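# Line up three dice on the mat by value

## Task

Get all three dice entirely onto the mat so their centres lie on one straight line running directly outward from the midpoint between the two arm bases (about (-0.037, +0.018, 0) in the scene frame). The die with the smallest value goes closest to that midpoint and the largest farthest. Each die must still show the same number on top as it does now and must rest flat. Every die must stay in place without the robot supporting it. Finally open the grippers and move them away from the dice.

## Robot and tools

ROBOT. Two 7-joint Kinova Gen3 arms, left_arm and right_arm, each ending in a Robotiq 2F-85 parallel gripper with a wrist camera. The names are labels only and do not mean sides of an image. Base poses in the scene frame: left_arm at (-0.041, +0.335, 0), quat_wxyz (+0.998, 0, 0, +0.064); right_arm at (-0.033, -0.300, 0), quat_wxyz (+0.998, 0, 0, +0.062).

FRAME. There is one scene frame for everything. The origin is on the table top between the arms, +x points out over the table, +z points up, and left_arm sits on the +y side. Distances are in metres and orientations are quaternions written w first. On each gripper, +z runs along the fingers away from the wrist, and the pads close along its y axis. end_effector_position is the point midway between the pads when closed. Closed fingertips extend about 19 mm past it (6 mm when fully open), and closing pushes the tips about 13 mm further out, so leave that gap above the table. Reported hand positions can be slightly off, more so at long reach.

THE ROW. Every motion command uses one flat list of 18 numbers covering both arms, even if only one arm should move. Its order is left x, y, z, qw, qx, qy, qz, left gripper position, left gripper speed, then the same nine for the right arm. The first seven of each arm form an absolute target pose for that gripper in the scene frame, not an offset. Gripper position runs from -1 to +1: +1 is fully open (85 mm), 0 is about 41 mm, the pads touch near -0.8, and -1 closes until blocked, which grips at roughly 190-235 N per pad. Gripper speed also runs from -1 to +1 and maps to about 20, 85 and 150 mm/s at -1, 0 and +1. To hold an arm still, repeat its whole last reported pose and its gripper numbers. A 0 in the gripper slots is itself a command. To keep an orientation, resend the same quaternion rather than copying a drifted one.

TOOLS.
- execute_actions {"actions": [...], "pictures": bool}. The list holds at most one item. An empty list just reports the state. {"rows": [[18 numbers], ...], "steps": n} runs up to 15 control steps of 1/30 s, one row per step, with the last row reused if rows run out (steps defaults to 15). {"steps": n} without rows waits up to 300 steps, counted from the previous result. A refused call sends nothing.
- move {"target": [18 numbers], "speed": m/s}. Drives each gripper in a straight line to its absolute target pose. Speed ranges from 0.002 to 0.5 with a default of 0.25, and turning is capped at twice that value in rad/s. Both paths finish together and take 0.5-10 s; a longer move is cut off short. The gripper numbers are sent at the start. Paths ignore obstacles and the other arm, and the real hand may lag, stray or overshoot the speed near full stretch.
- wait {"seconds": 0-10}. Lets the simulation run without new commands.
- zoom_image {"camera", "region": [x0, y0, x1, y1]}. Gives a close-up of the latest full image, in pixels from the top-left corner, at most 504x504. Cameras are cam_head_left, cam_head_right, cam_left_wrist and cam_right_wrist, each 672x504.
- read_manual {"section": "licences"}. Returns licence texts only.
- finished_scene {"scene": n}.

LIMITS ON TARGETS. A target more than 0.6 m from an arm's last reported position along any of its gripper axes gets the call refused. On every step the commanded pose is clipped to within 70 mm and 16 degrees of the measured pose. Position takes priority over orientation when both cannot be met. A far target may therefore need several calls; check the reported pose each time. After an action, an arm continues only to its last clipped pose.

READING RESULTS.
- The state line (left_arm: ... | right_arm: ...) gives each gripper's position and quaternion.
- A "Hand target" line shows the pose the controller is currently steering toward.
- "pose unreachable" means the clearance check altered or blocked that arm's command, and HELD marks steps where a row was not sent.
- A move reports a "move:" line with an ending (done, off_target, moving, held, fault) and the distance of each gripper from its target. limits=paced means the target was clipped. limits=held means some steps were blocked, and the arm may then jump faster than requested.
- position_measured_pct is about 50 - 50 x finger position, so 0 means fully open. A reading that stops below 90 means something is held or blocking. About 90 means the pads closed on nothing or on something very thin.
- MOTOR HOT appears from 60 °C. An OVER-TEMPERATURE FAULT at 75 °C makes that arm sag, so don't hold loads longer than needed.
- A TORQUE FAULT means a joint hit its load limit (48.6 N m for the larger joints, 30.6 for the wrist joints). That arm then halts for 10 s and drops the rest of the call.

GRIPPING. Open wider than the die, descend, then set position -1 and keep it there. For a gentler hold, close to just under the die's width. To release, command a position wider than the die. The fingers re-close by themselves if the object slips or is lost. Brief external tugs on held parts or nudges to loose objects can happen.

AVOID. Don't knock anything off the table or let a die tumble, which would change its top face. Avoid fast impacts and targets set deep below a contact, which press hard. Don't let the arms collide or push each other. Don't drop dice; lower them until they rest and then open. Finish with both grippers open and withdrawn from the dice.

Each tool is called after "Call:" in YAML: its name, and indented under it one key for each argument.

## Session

Call:
execute_actions:
  actions: []

Call:
zoom_image:
  camera: "cam_head_left"
  region: [140, 220, 540, 480]

Scene clock: 0.00 s of 4800.00 s.
left_arm: end_effector_position=(+0.6588, -0.0765, +0.1948) position_measured_pct=0.0 end_effector_quat_wxyz=(+0.570, +0.662, +0.390, -0.291) | right_arm: end_effector_position=(+0.2953, -0.0974, +0.2122) position_measured_pct=0.0 end_effector_quat_wxyz=(+0.101, -0.436, +0.891, +0.076)
Joint positions: left_arm=[-0.045  1.587  1.4    0.734 -0.016  0.945 -0.592] | right_arm=[-0.265  0.166 -0.13   2.039 -0.177  0.734  2.085]
Joint velocities: left_arm=[-0.002 -0.    -0.001 -0.     0.     0.001  0.   ] | right_arm=[-0.     0.001  0.     0.     0.001 -0.     0.   ]
Hand target (left_arm): +0.659, -0.077, +0.195; +0.570, +0.662, +0.390, -0.291
Hand target (right_arm): +0.295, -0.097, +0.212; +0.101, -0.436, +0.891, +0.076

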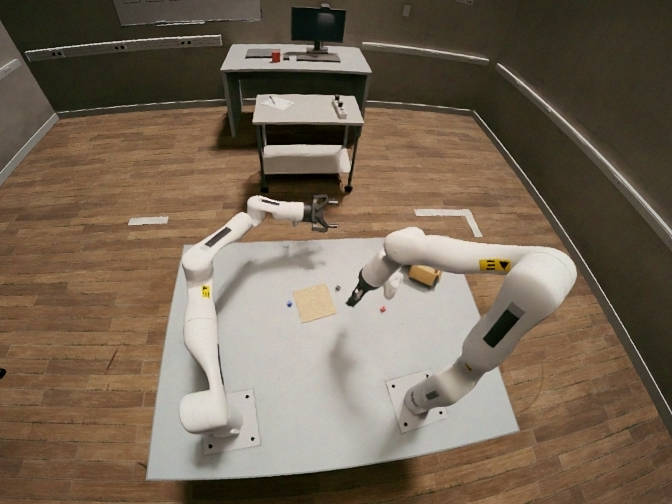

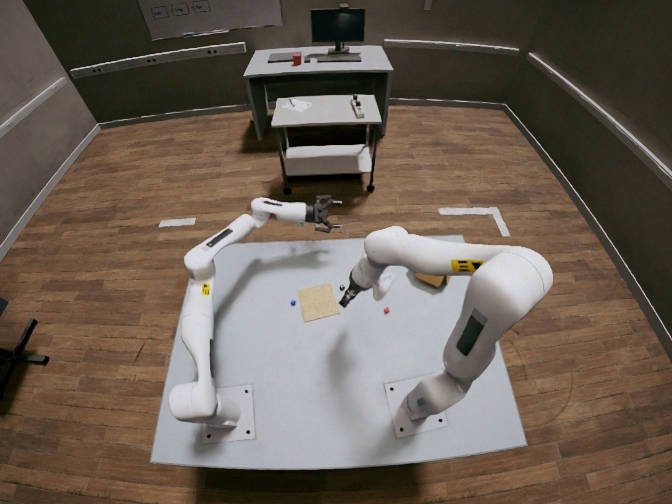

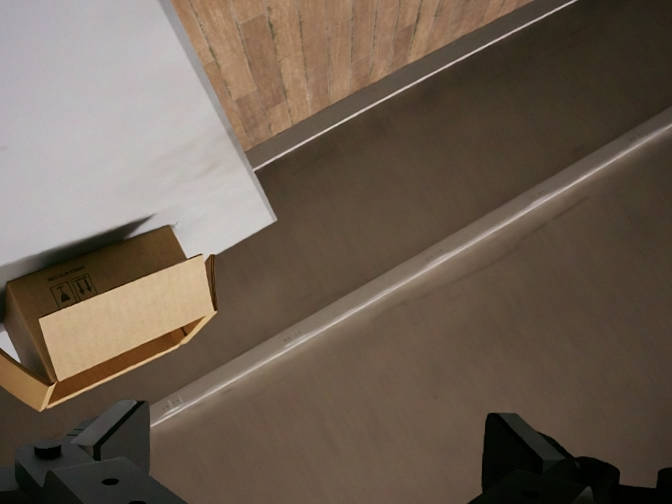

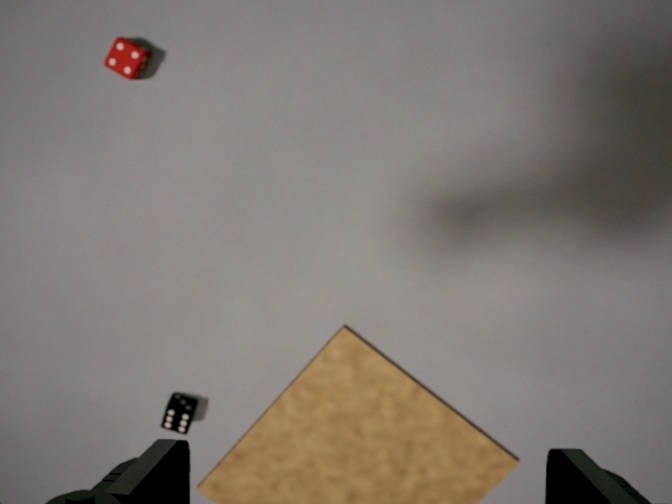

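Region (140, 220, 540, 480) of cam_head_left's 672x504 image, scaled by 1.260, with more detail than that image has; it fills the top 328 rows of this view, and the rest is white.

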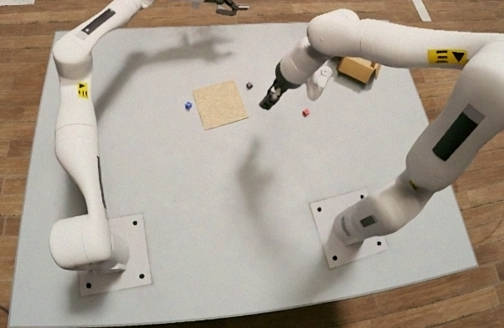

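Call:
move:
  target: [0.34,0.0,0.35,0,1,0,0,1,0,0.15,-0.5,0.25,0,0.95,0.3,0,1,0]

Scene clock: 12.83 s of 4800.00 s.
left_arm: end_effector_position=(+0.3400, +0.0009, +0.3484) position_measured_pct=0.0 end_effector_quat_wxyz=(-0.002, +1.000, +0.001, -0.002) | right_arm: end_effector_position=(+0.1483, -0.4982, +0.2505) position_measured_pct=0.0 end_effector_quat_wxyz=(-0.002, +0.953, +0.302, +0.000)
Joint positions: left_arm=[ 0.291  0.652  1.101  1.11  -0.574  1.684 -0.472] | right_arm=[ 0.45  -0.043  0.4    2.084  0.016  1.1    6.043]
Joint velocities: left_arm=[ 0.003 -0.001  0.002  0.     0.     0.001  0.002] | right_arm=[-0.     0.001  0.005 -0.002 -0.001  0.     0.001]
Hand target (left_arm): +0.340, +0.001, +0.348; -0.002, +1.000, +0.001, -0.002
Hand target (right_arm): +0.148, -0.498, +0.250; -0.002, +0.954, +0.301, +0.000
Off the commanded pose (left_arm): 0.002 m, 0 deg.
Off the commanded pose (right_arm): 0.003 m, 0 deg.
After step 90, 3.80 s passed at rest.
move: done

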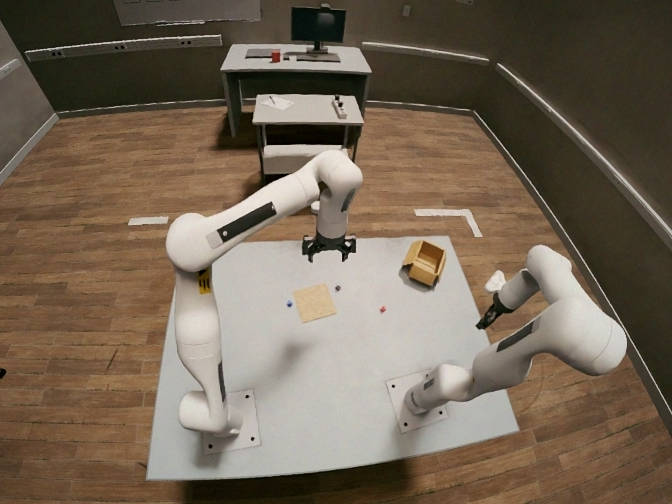

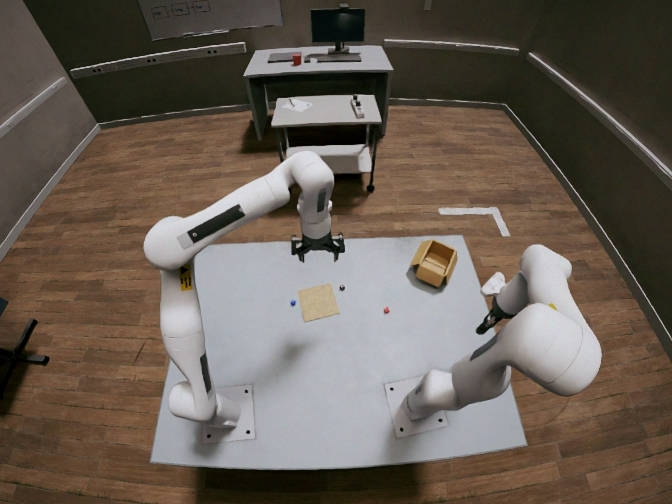

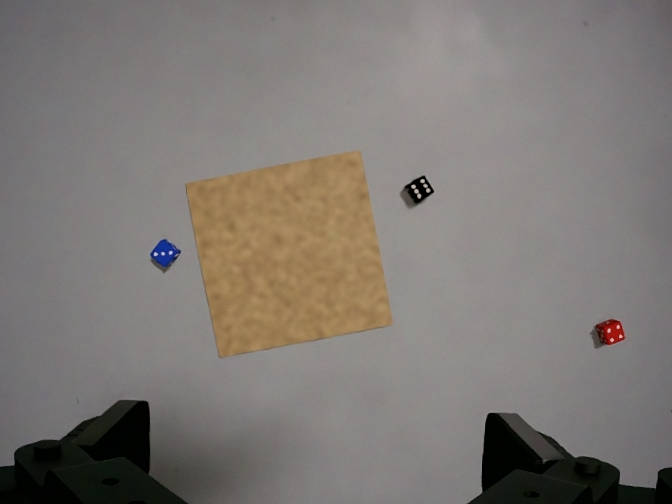

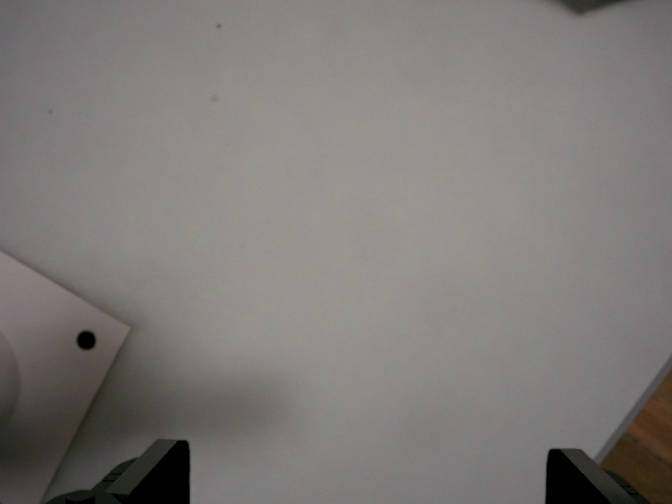

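Call:
move:
  target: [0.395,0.123,0.11,0,1,0,0,1,0,0.15,-0.5,0.25,0,0.95,0.3,0,1,0]

Scene clock: 18.67 s of 4800.00 s.
left_arm: end_effector_position=(+0.3945, +0.1232, +0.1103) position_measured_pct=0.0 end_effector_quat_wxyz=(+0.000, +1.000, +0.001, -0.000) | right_arm: end_effector_position=(+0.1500, -0.5000, +0.2500) position_measured_pct=0.0 end_effector_quat_wxyz=(+0.000, +0.954, +0.301, +0.000)
Joint positions: left_arm=[-0.033  0.839  0.981  1.679 -0.785  1.066 -0.496] | right_arm=[ 0.45  -0.038  0.4    2.081  0.016  1.096  6.042]
Joint velocities: left_arm=[-0.     0.003 -0.002  0.001  0.001 -0.002 -0.002] | right_arm=[ 0.001  0.001  0.001  0.    -0.001 -0.    -0.   ]
Hand target (left_arm): +0.394, +0.123, +0.110; +0.000, +1.000, +0.001, -0.000
Hand target (right_arm): +0.150, -0.500, +0.250; +0.000, +0.954, +0.301, -0.000
Off the commanded pose (left_arm): 0.001 m, 0 deg.
Off the commanded pose (right_arm): 0.000 m, 0 deg.
After step 90, 1.37 s passed at rest.
move: done

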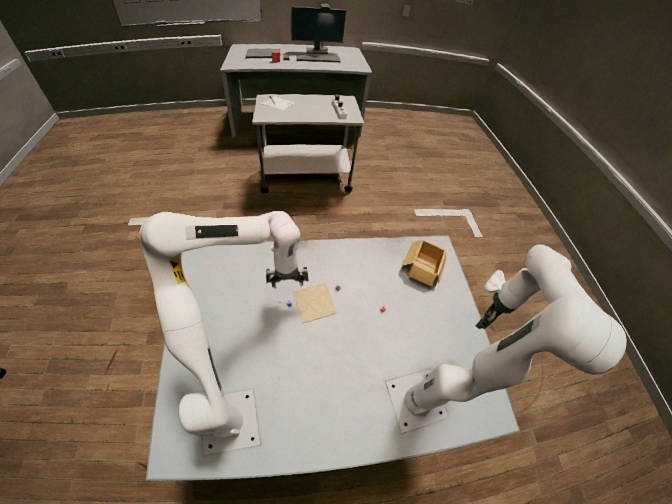

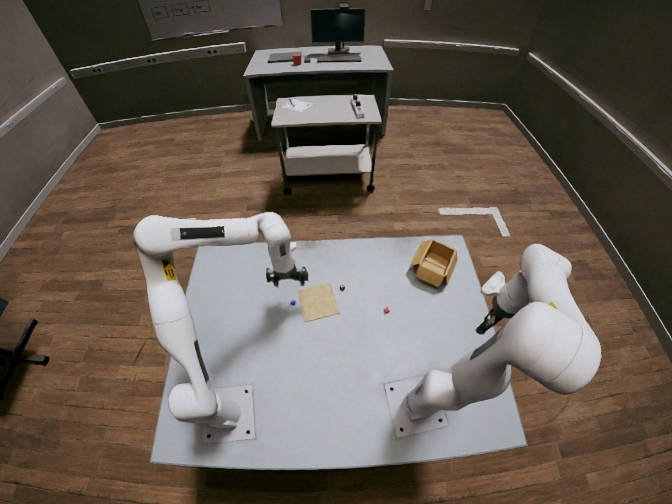

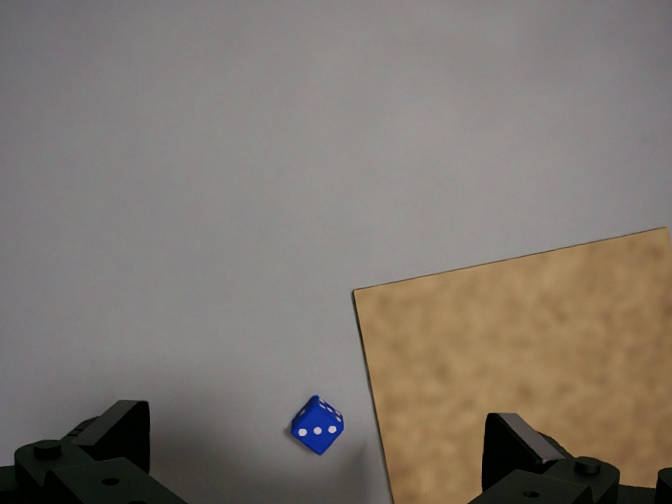

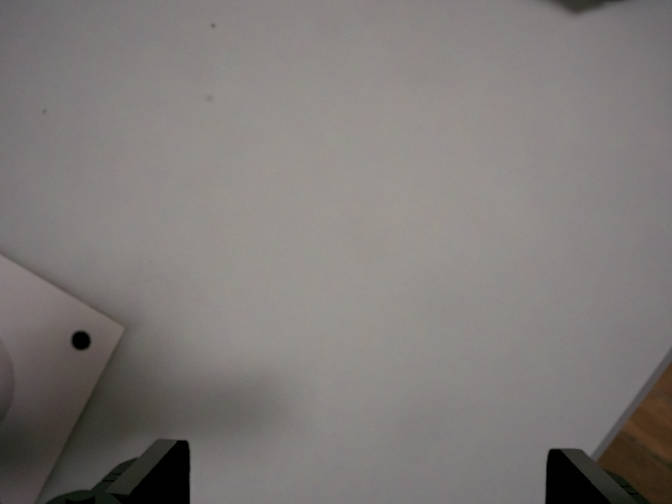

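Call:
move:
  target: [0.39,0.124,0.06,0,0.924,0.383,0,0.3,0,0.15,-0.5,0.25,0,0.95,0.3,0,1,0]

Scene clock: 23.90 s of 4800.00 s.
left_arm: end_effector_position=(+0.3901, +0.1242, +0.0601) position_measured_pct=34.9 end_effector_quat_wxyz=(+0.000, +0.924, +0.384, -0.000) | right_arm: end_effector_position=(+0.1500, -0.5000, +0.2500) position_measured_pct=0.0 end_effector_quat_wxyz=(+0.000, +0.954, +0.301, +0.000)
Joint positions: left_arm=[ 0.088  0.825  0.726  1.734 -0.699  0.86   0.221] | right_arm=[ 0.45  -0.038  0.4    2.081  0.016  1.096  6.042]
Joint velocities: left_arm=[ 0.003  0.     0.002  0.001 -0.001 -0.001  0.   ] | right_arm=[-0.001  0.002 -0.001 -0.001  0.001 -0.     0.001]
Hand target (left_arm): +0.390, +0.124, +0.060; +0.000, +0.924, +0.383, -0.000
Hand target (right_arm): +0.150, -0.500, +0.250; +0.000, +0.954, +0.301, -0.000
Off the commanded pose (left_arm): 0.000 m, 0 deg.
Off the commanded pose (right_arm): 0.000 m, 0 deg.
After step 90, 0.30 s passed at rest.
move: done

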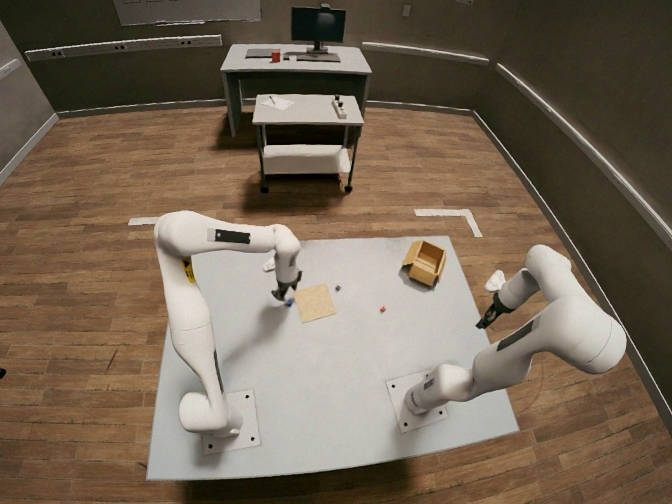

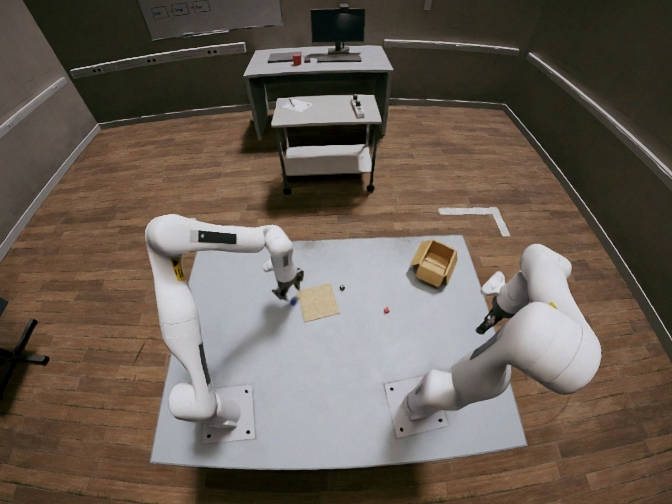

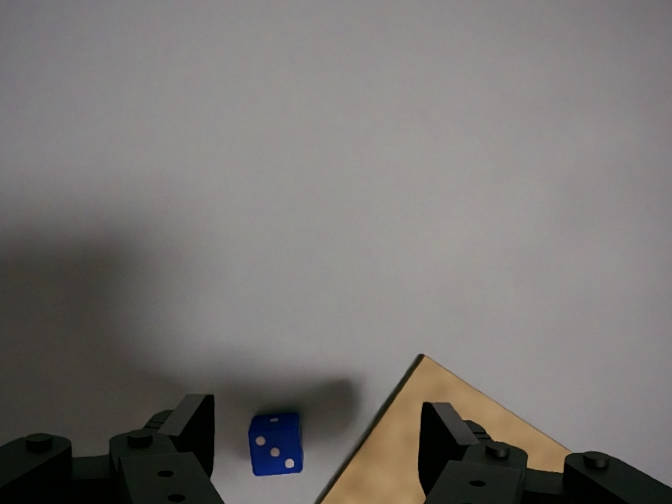

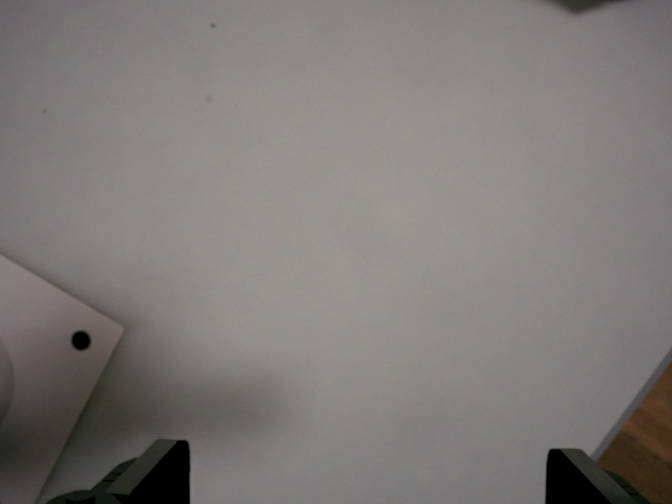

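Call:
move:
  target: [0.377,0.131,0.035,0,0.924,0.383,0,0.3,0,0.15,-0.5,0.25,0,0.95,0.3,0,1,0]
  speed: 0.08

Scene clock: 27.50 s of 4800.00 s.
left_arm: end_effector_position=(+0.3771, +0.1311, +0.0351) position_measured_pct=34.9 end_effector_quat_wxyz=(-0.000, +0.924, +0.383, +0.000) | right_arm: end_effector_position=(+0.1500, -0.5000, +0.2500) position_measured_pct=0.0 end_effector_quat_wxyz=(+0.000, +0.954, +0.301, +0.000)
Joint positions: left_arm=[ 0.098  0.843  0.687  1.801 -0.743  0.776  0.266] | right_arm=[ 0.45  -0.038  0.4    2.081  0.016  1.096  6.042]
Joint velocities: left_arm=[ 0.001 -0.    -0.001  0.001 -0.001 -0.     0.   ] | right_arm=[ 0.001 -0.001 -0.    -0.001 -0.001 -0.     0.   ]
Hand target (left_arm): +0.377, +0.131, +0.035; -0.000, +0.924, +0.383, +0.000
Hand target (right_arm): +0.150, -0.500, +0.250; +0.000, +0.954, +0.301, -0.000
Off the commanded pose (left_arm): 0.000 m, 0 deg.
Off the commanded pose (right_arm): 0.000 m, 0 deg.
move: done

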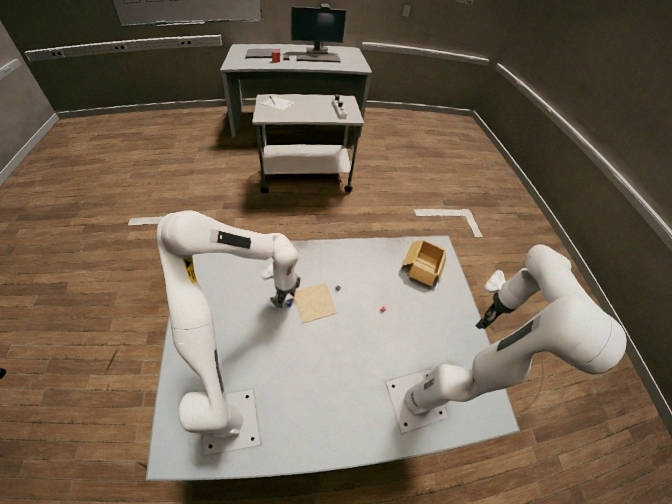

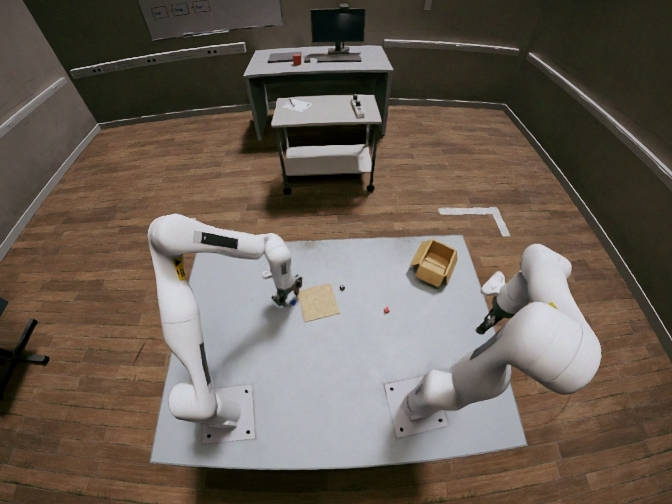

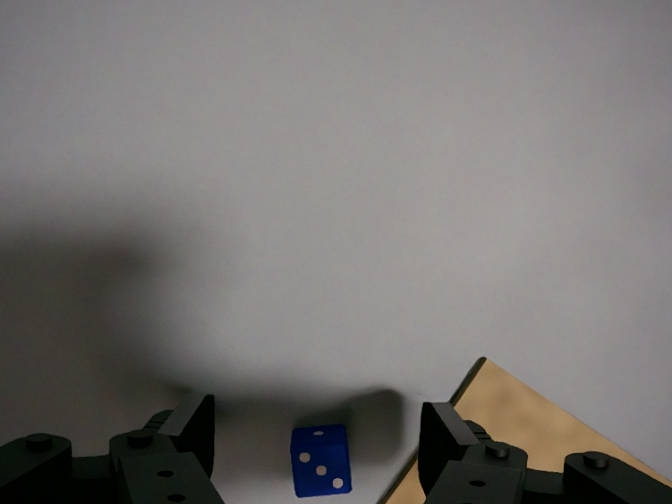

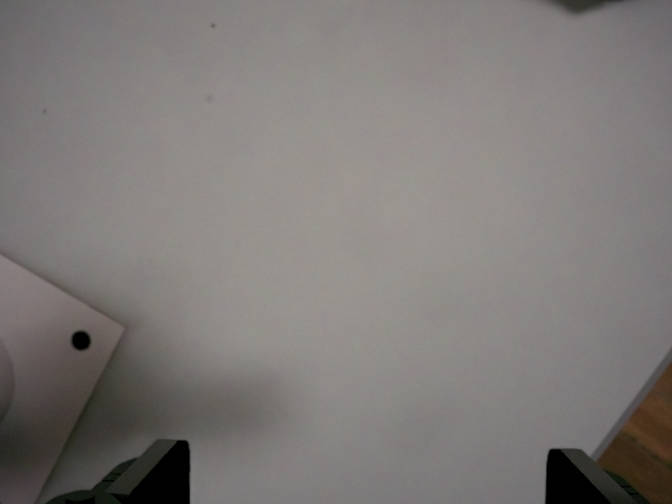

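Centered. Descend and grip.

Call:
move:
  target: [0.377,0.131,0.021,0,0.924,0.383,0,0.3,0,0.15,-0.5,0.25,0,0.95,0.3,0,1,0]
  speed: 0.05

Call:
move:
  target: [0.377,0.131,0.021,0,0.924,0.383,0,-1,0,0.15,-0.5,0.25,0,0.95,0.3,0,1,0]

Call:
move:
  target: [0.33,0.03,0.2,0,1,0,0,-1,0,0.15,-0.5,0.25,0,0.95,0.3,0,1,0]

Scene clock: 31.13 s of 4800.00 s.
left_arm: end_effector_position=(+0.3771, +0.1311, +0.0211) position_measured_pct=34.9 end_effector_quat_wxyz=(+0.000, +0.924, +0.383, +0.000) | right_arm: end_effector_position=(+0.1500, -0.5000, +0.2500) position_measured_pct=0.0 end_effector_quat_wxyz=(+0.000, +0.954, +0.301, +0.000)
Joint positions: left_arm=[ 0.111  0.866  0.665  1.806 -0.765  0.746  0.283] | right_arm=[ 0.45  -0.038  0.4    2.081  0.016  1.096  6.042]
Joint velocities: left_arm=[ 0.001  0.002  0.     0.    -0.     0.002  0.001] | right_arm=[-0.     0.     0.    -0.    -0.     0.     0.002]
Hand target (left_arm): +0.377, +0.131, +0.021; -0.000, +0.924, +0.383, +0.000
Hand target (right_arm): +0.150, -0.500, +0.250; +0.000, +0.954, +0.301, -0.000
Off the commanded pose (left_arm): 0.000 m, 0 deg.
Off the commanded pose (right_arm): 0.000 m, 0 deg.
move: done

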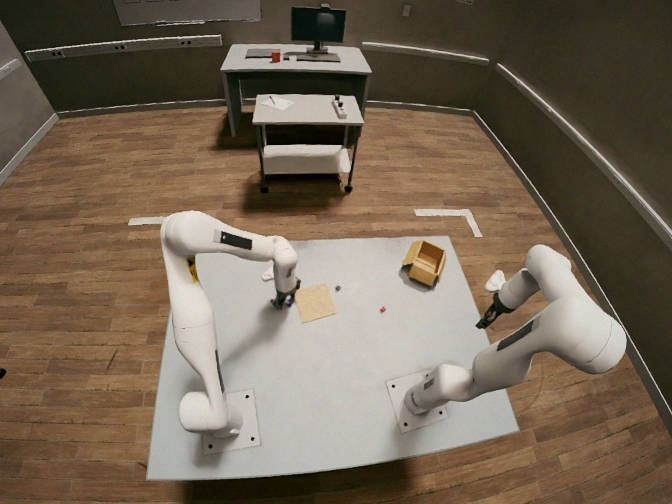

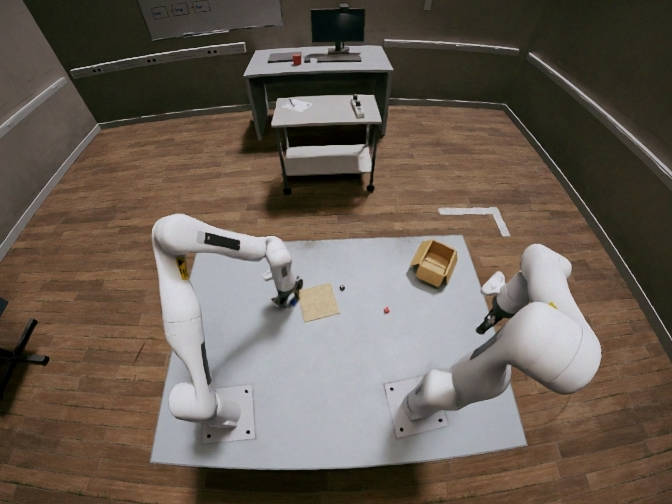

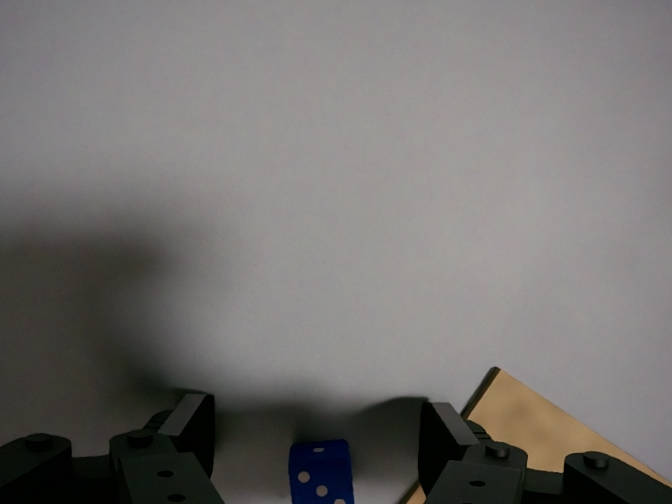

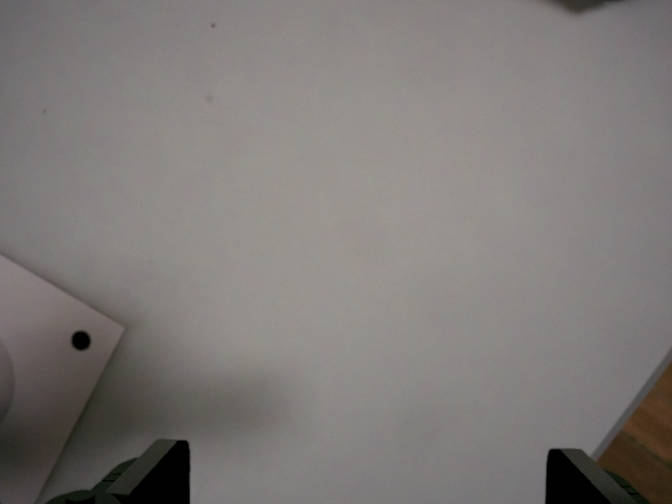

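Scene clock: 31.97 s of 4800.00 s.
left_arm: end_effector_position=(+0.3770, +0.1310, +0.0214) position_measured_pct=81.0 end_effector_quat_wxyz=(+0.000, +0.924, +0.383, +0.000) | right_arm: end_effector_position=(+0.1500, -0.5000, +0.2500) position_measured_pct=0.0 end_effector_quat_wxyz=(+0.000, +0.954, +0.301, +0.000)
Joint positions: left_arm=[ 0.112  0.866  0.665  1.806 -0.765  0.746  0.283] | right_arm=[ 0.45  -0.038  0.4    2.081  0.016  1.096  6.042]
Joint velocities: left_arm=[ 0.001 -0.001 -0.     0.    -0.    -0.    -0.001] | right_arm=[ 0.     0.002  0.    -0.     0.     0.    -0.001]
Hand target (left_arm): +0.377, +0.131, +0.021; -0.000, +0.924, +0.383, +0.000
Hand target (right_arm): +0.150, -0.500, +0.250; -0.000, +0.954, +0.301, -0.000
Off the commanded pose (left_arm): 0.000 m, 0 deg.
Off the commanded pose (right_arm): 0.000 m, 0 deg.
move: done

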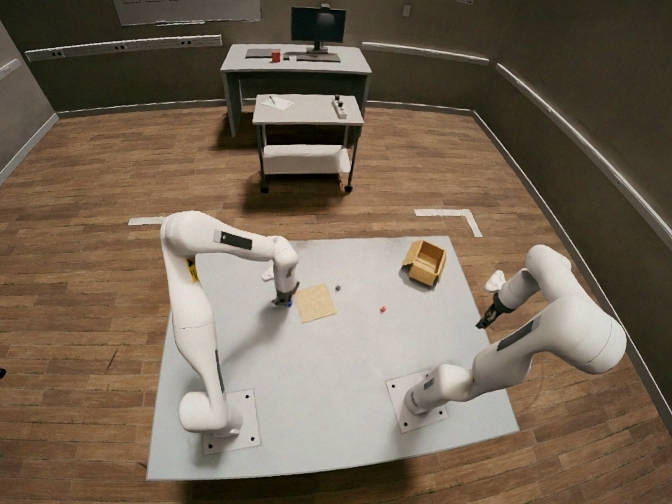

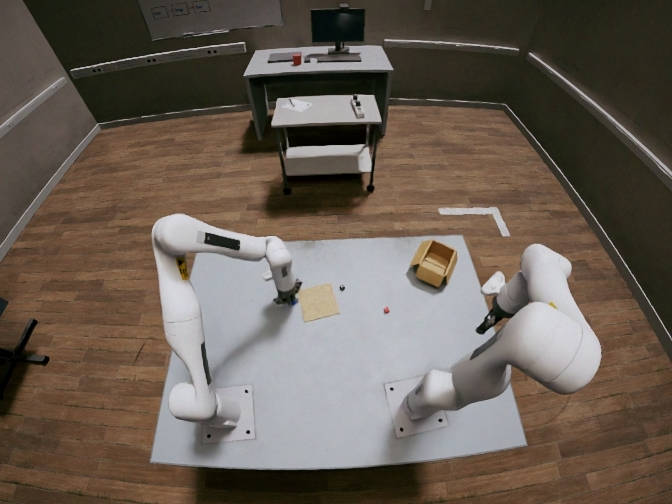

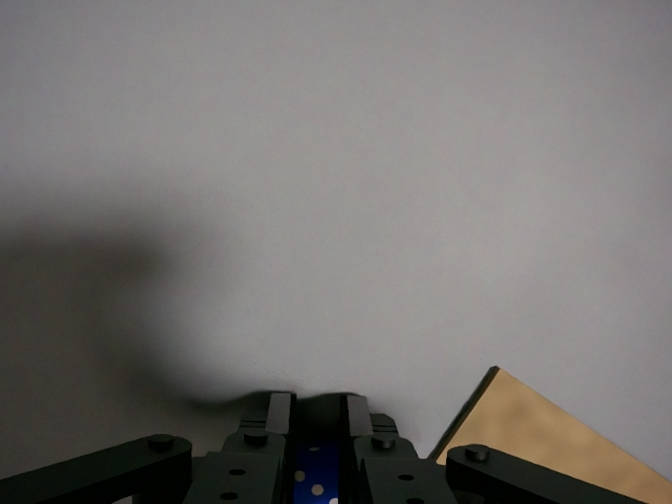

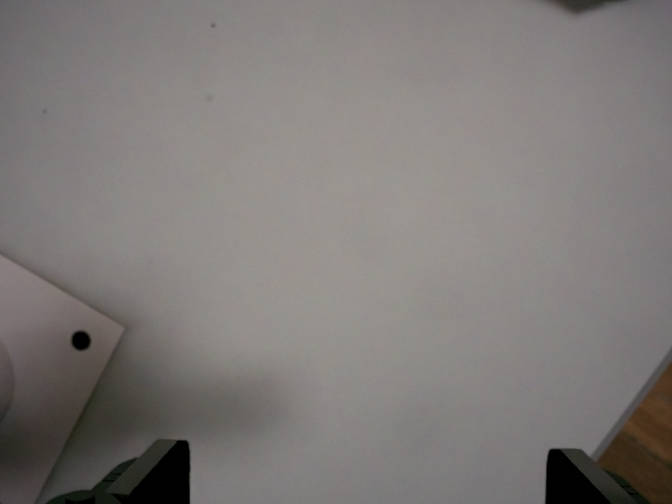

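Scene clock: 33.90 s of 4800.00 s.
left_arm: end_effector_position=(+0.3304, +0.0301, +0.1997) position_measured_pct=81.0 end_effector_quat_wxyz=(-0.000, +1.000, -0.001, +0.000) | right_arm: end_effector_position=(+0.1500, -0.5000, +0.2500) position_measured_pct=0.0 end_effector_quat_wxyz=(+0.000, +0.954, +0.301, +0.000)
Joint positions: left_arm=[ 0.161  0.71   1.06   1.571 -0.644  1.247 -0.369] | right_arm=[ 0.45  -0.038  0.4    2.081  0.016  1.096  6.042]
Joint velocities: left_arm=[ 0.003  0.001  0.001 -0.001  0.     0.001  0.001] | right_arm=[-0.    -0.     0.    -0.     0.001 -0.     0.   ]
Hand target (left_arm): +0.330, +0.030, +0.200; -0.000, +1.000, -0.001, +0.000
Hand target (right_arm): +0.150, -0.500, +0.250; +0.000, +0.954, +0.301, -0.000
Off the commanded pose (left_arm): 0.001 m, 0 deg.
Off the commanded pose (right_arm): 0.000 m, 0 deg.
move: done

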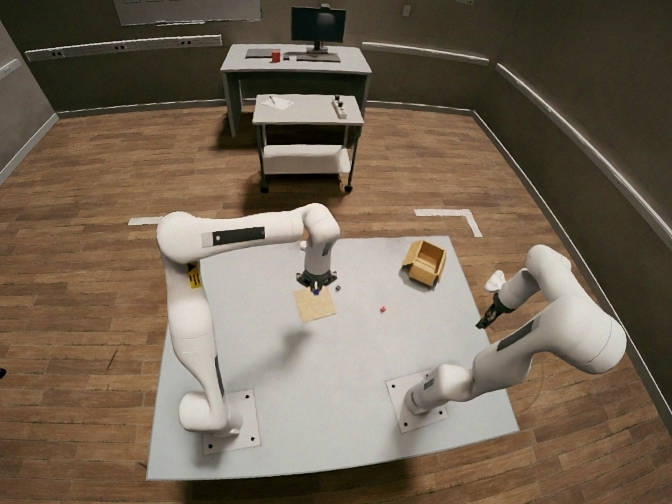

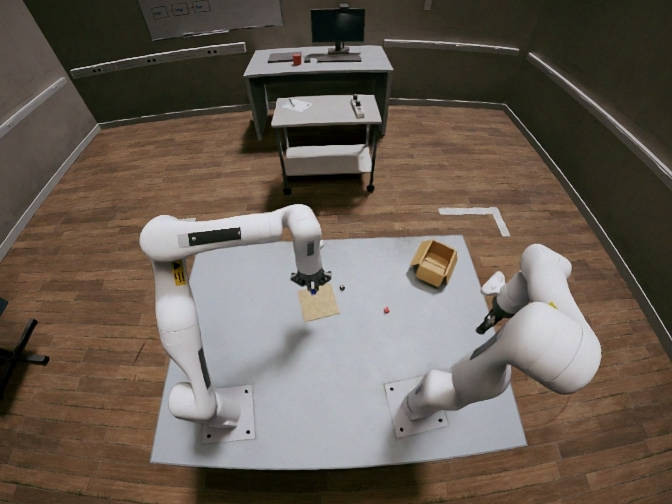

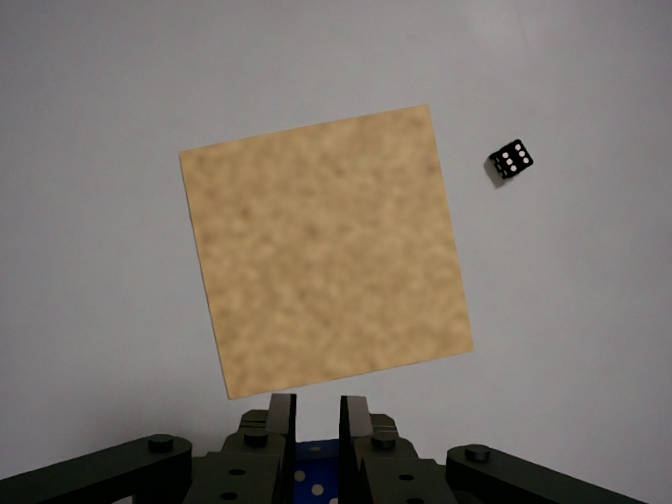

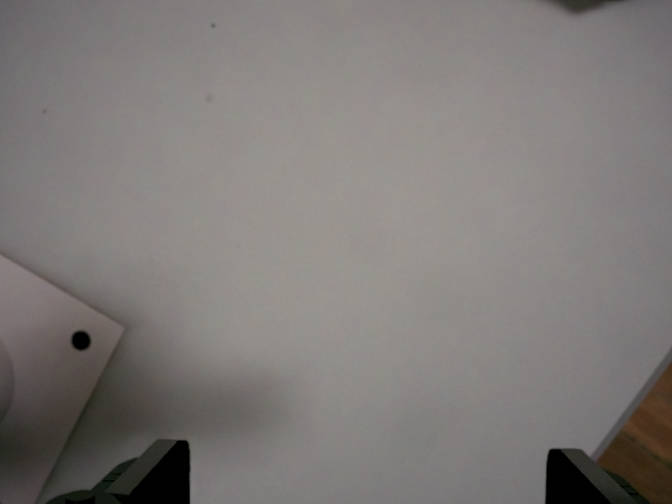

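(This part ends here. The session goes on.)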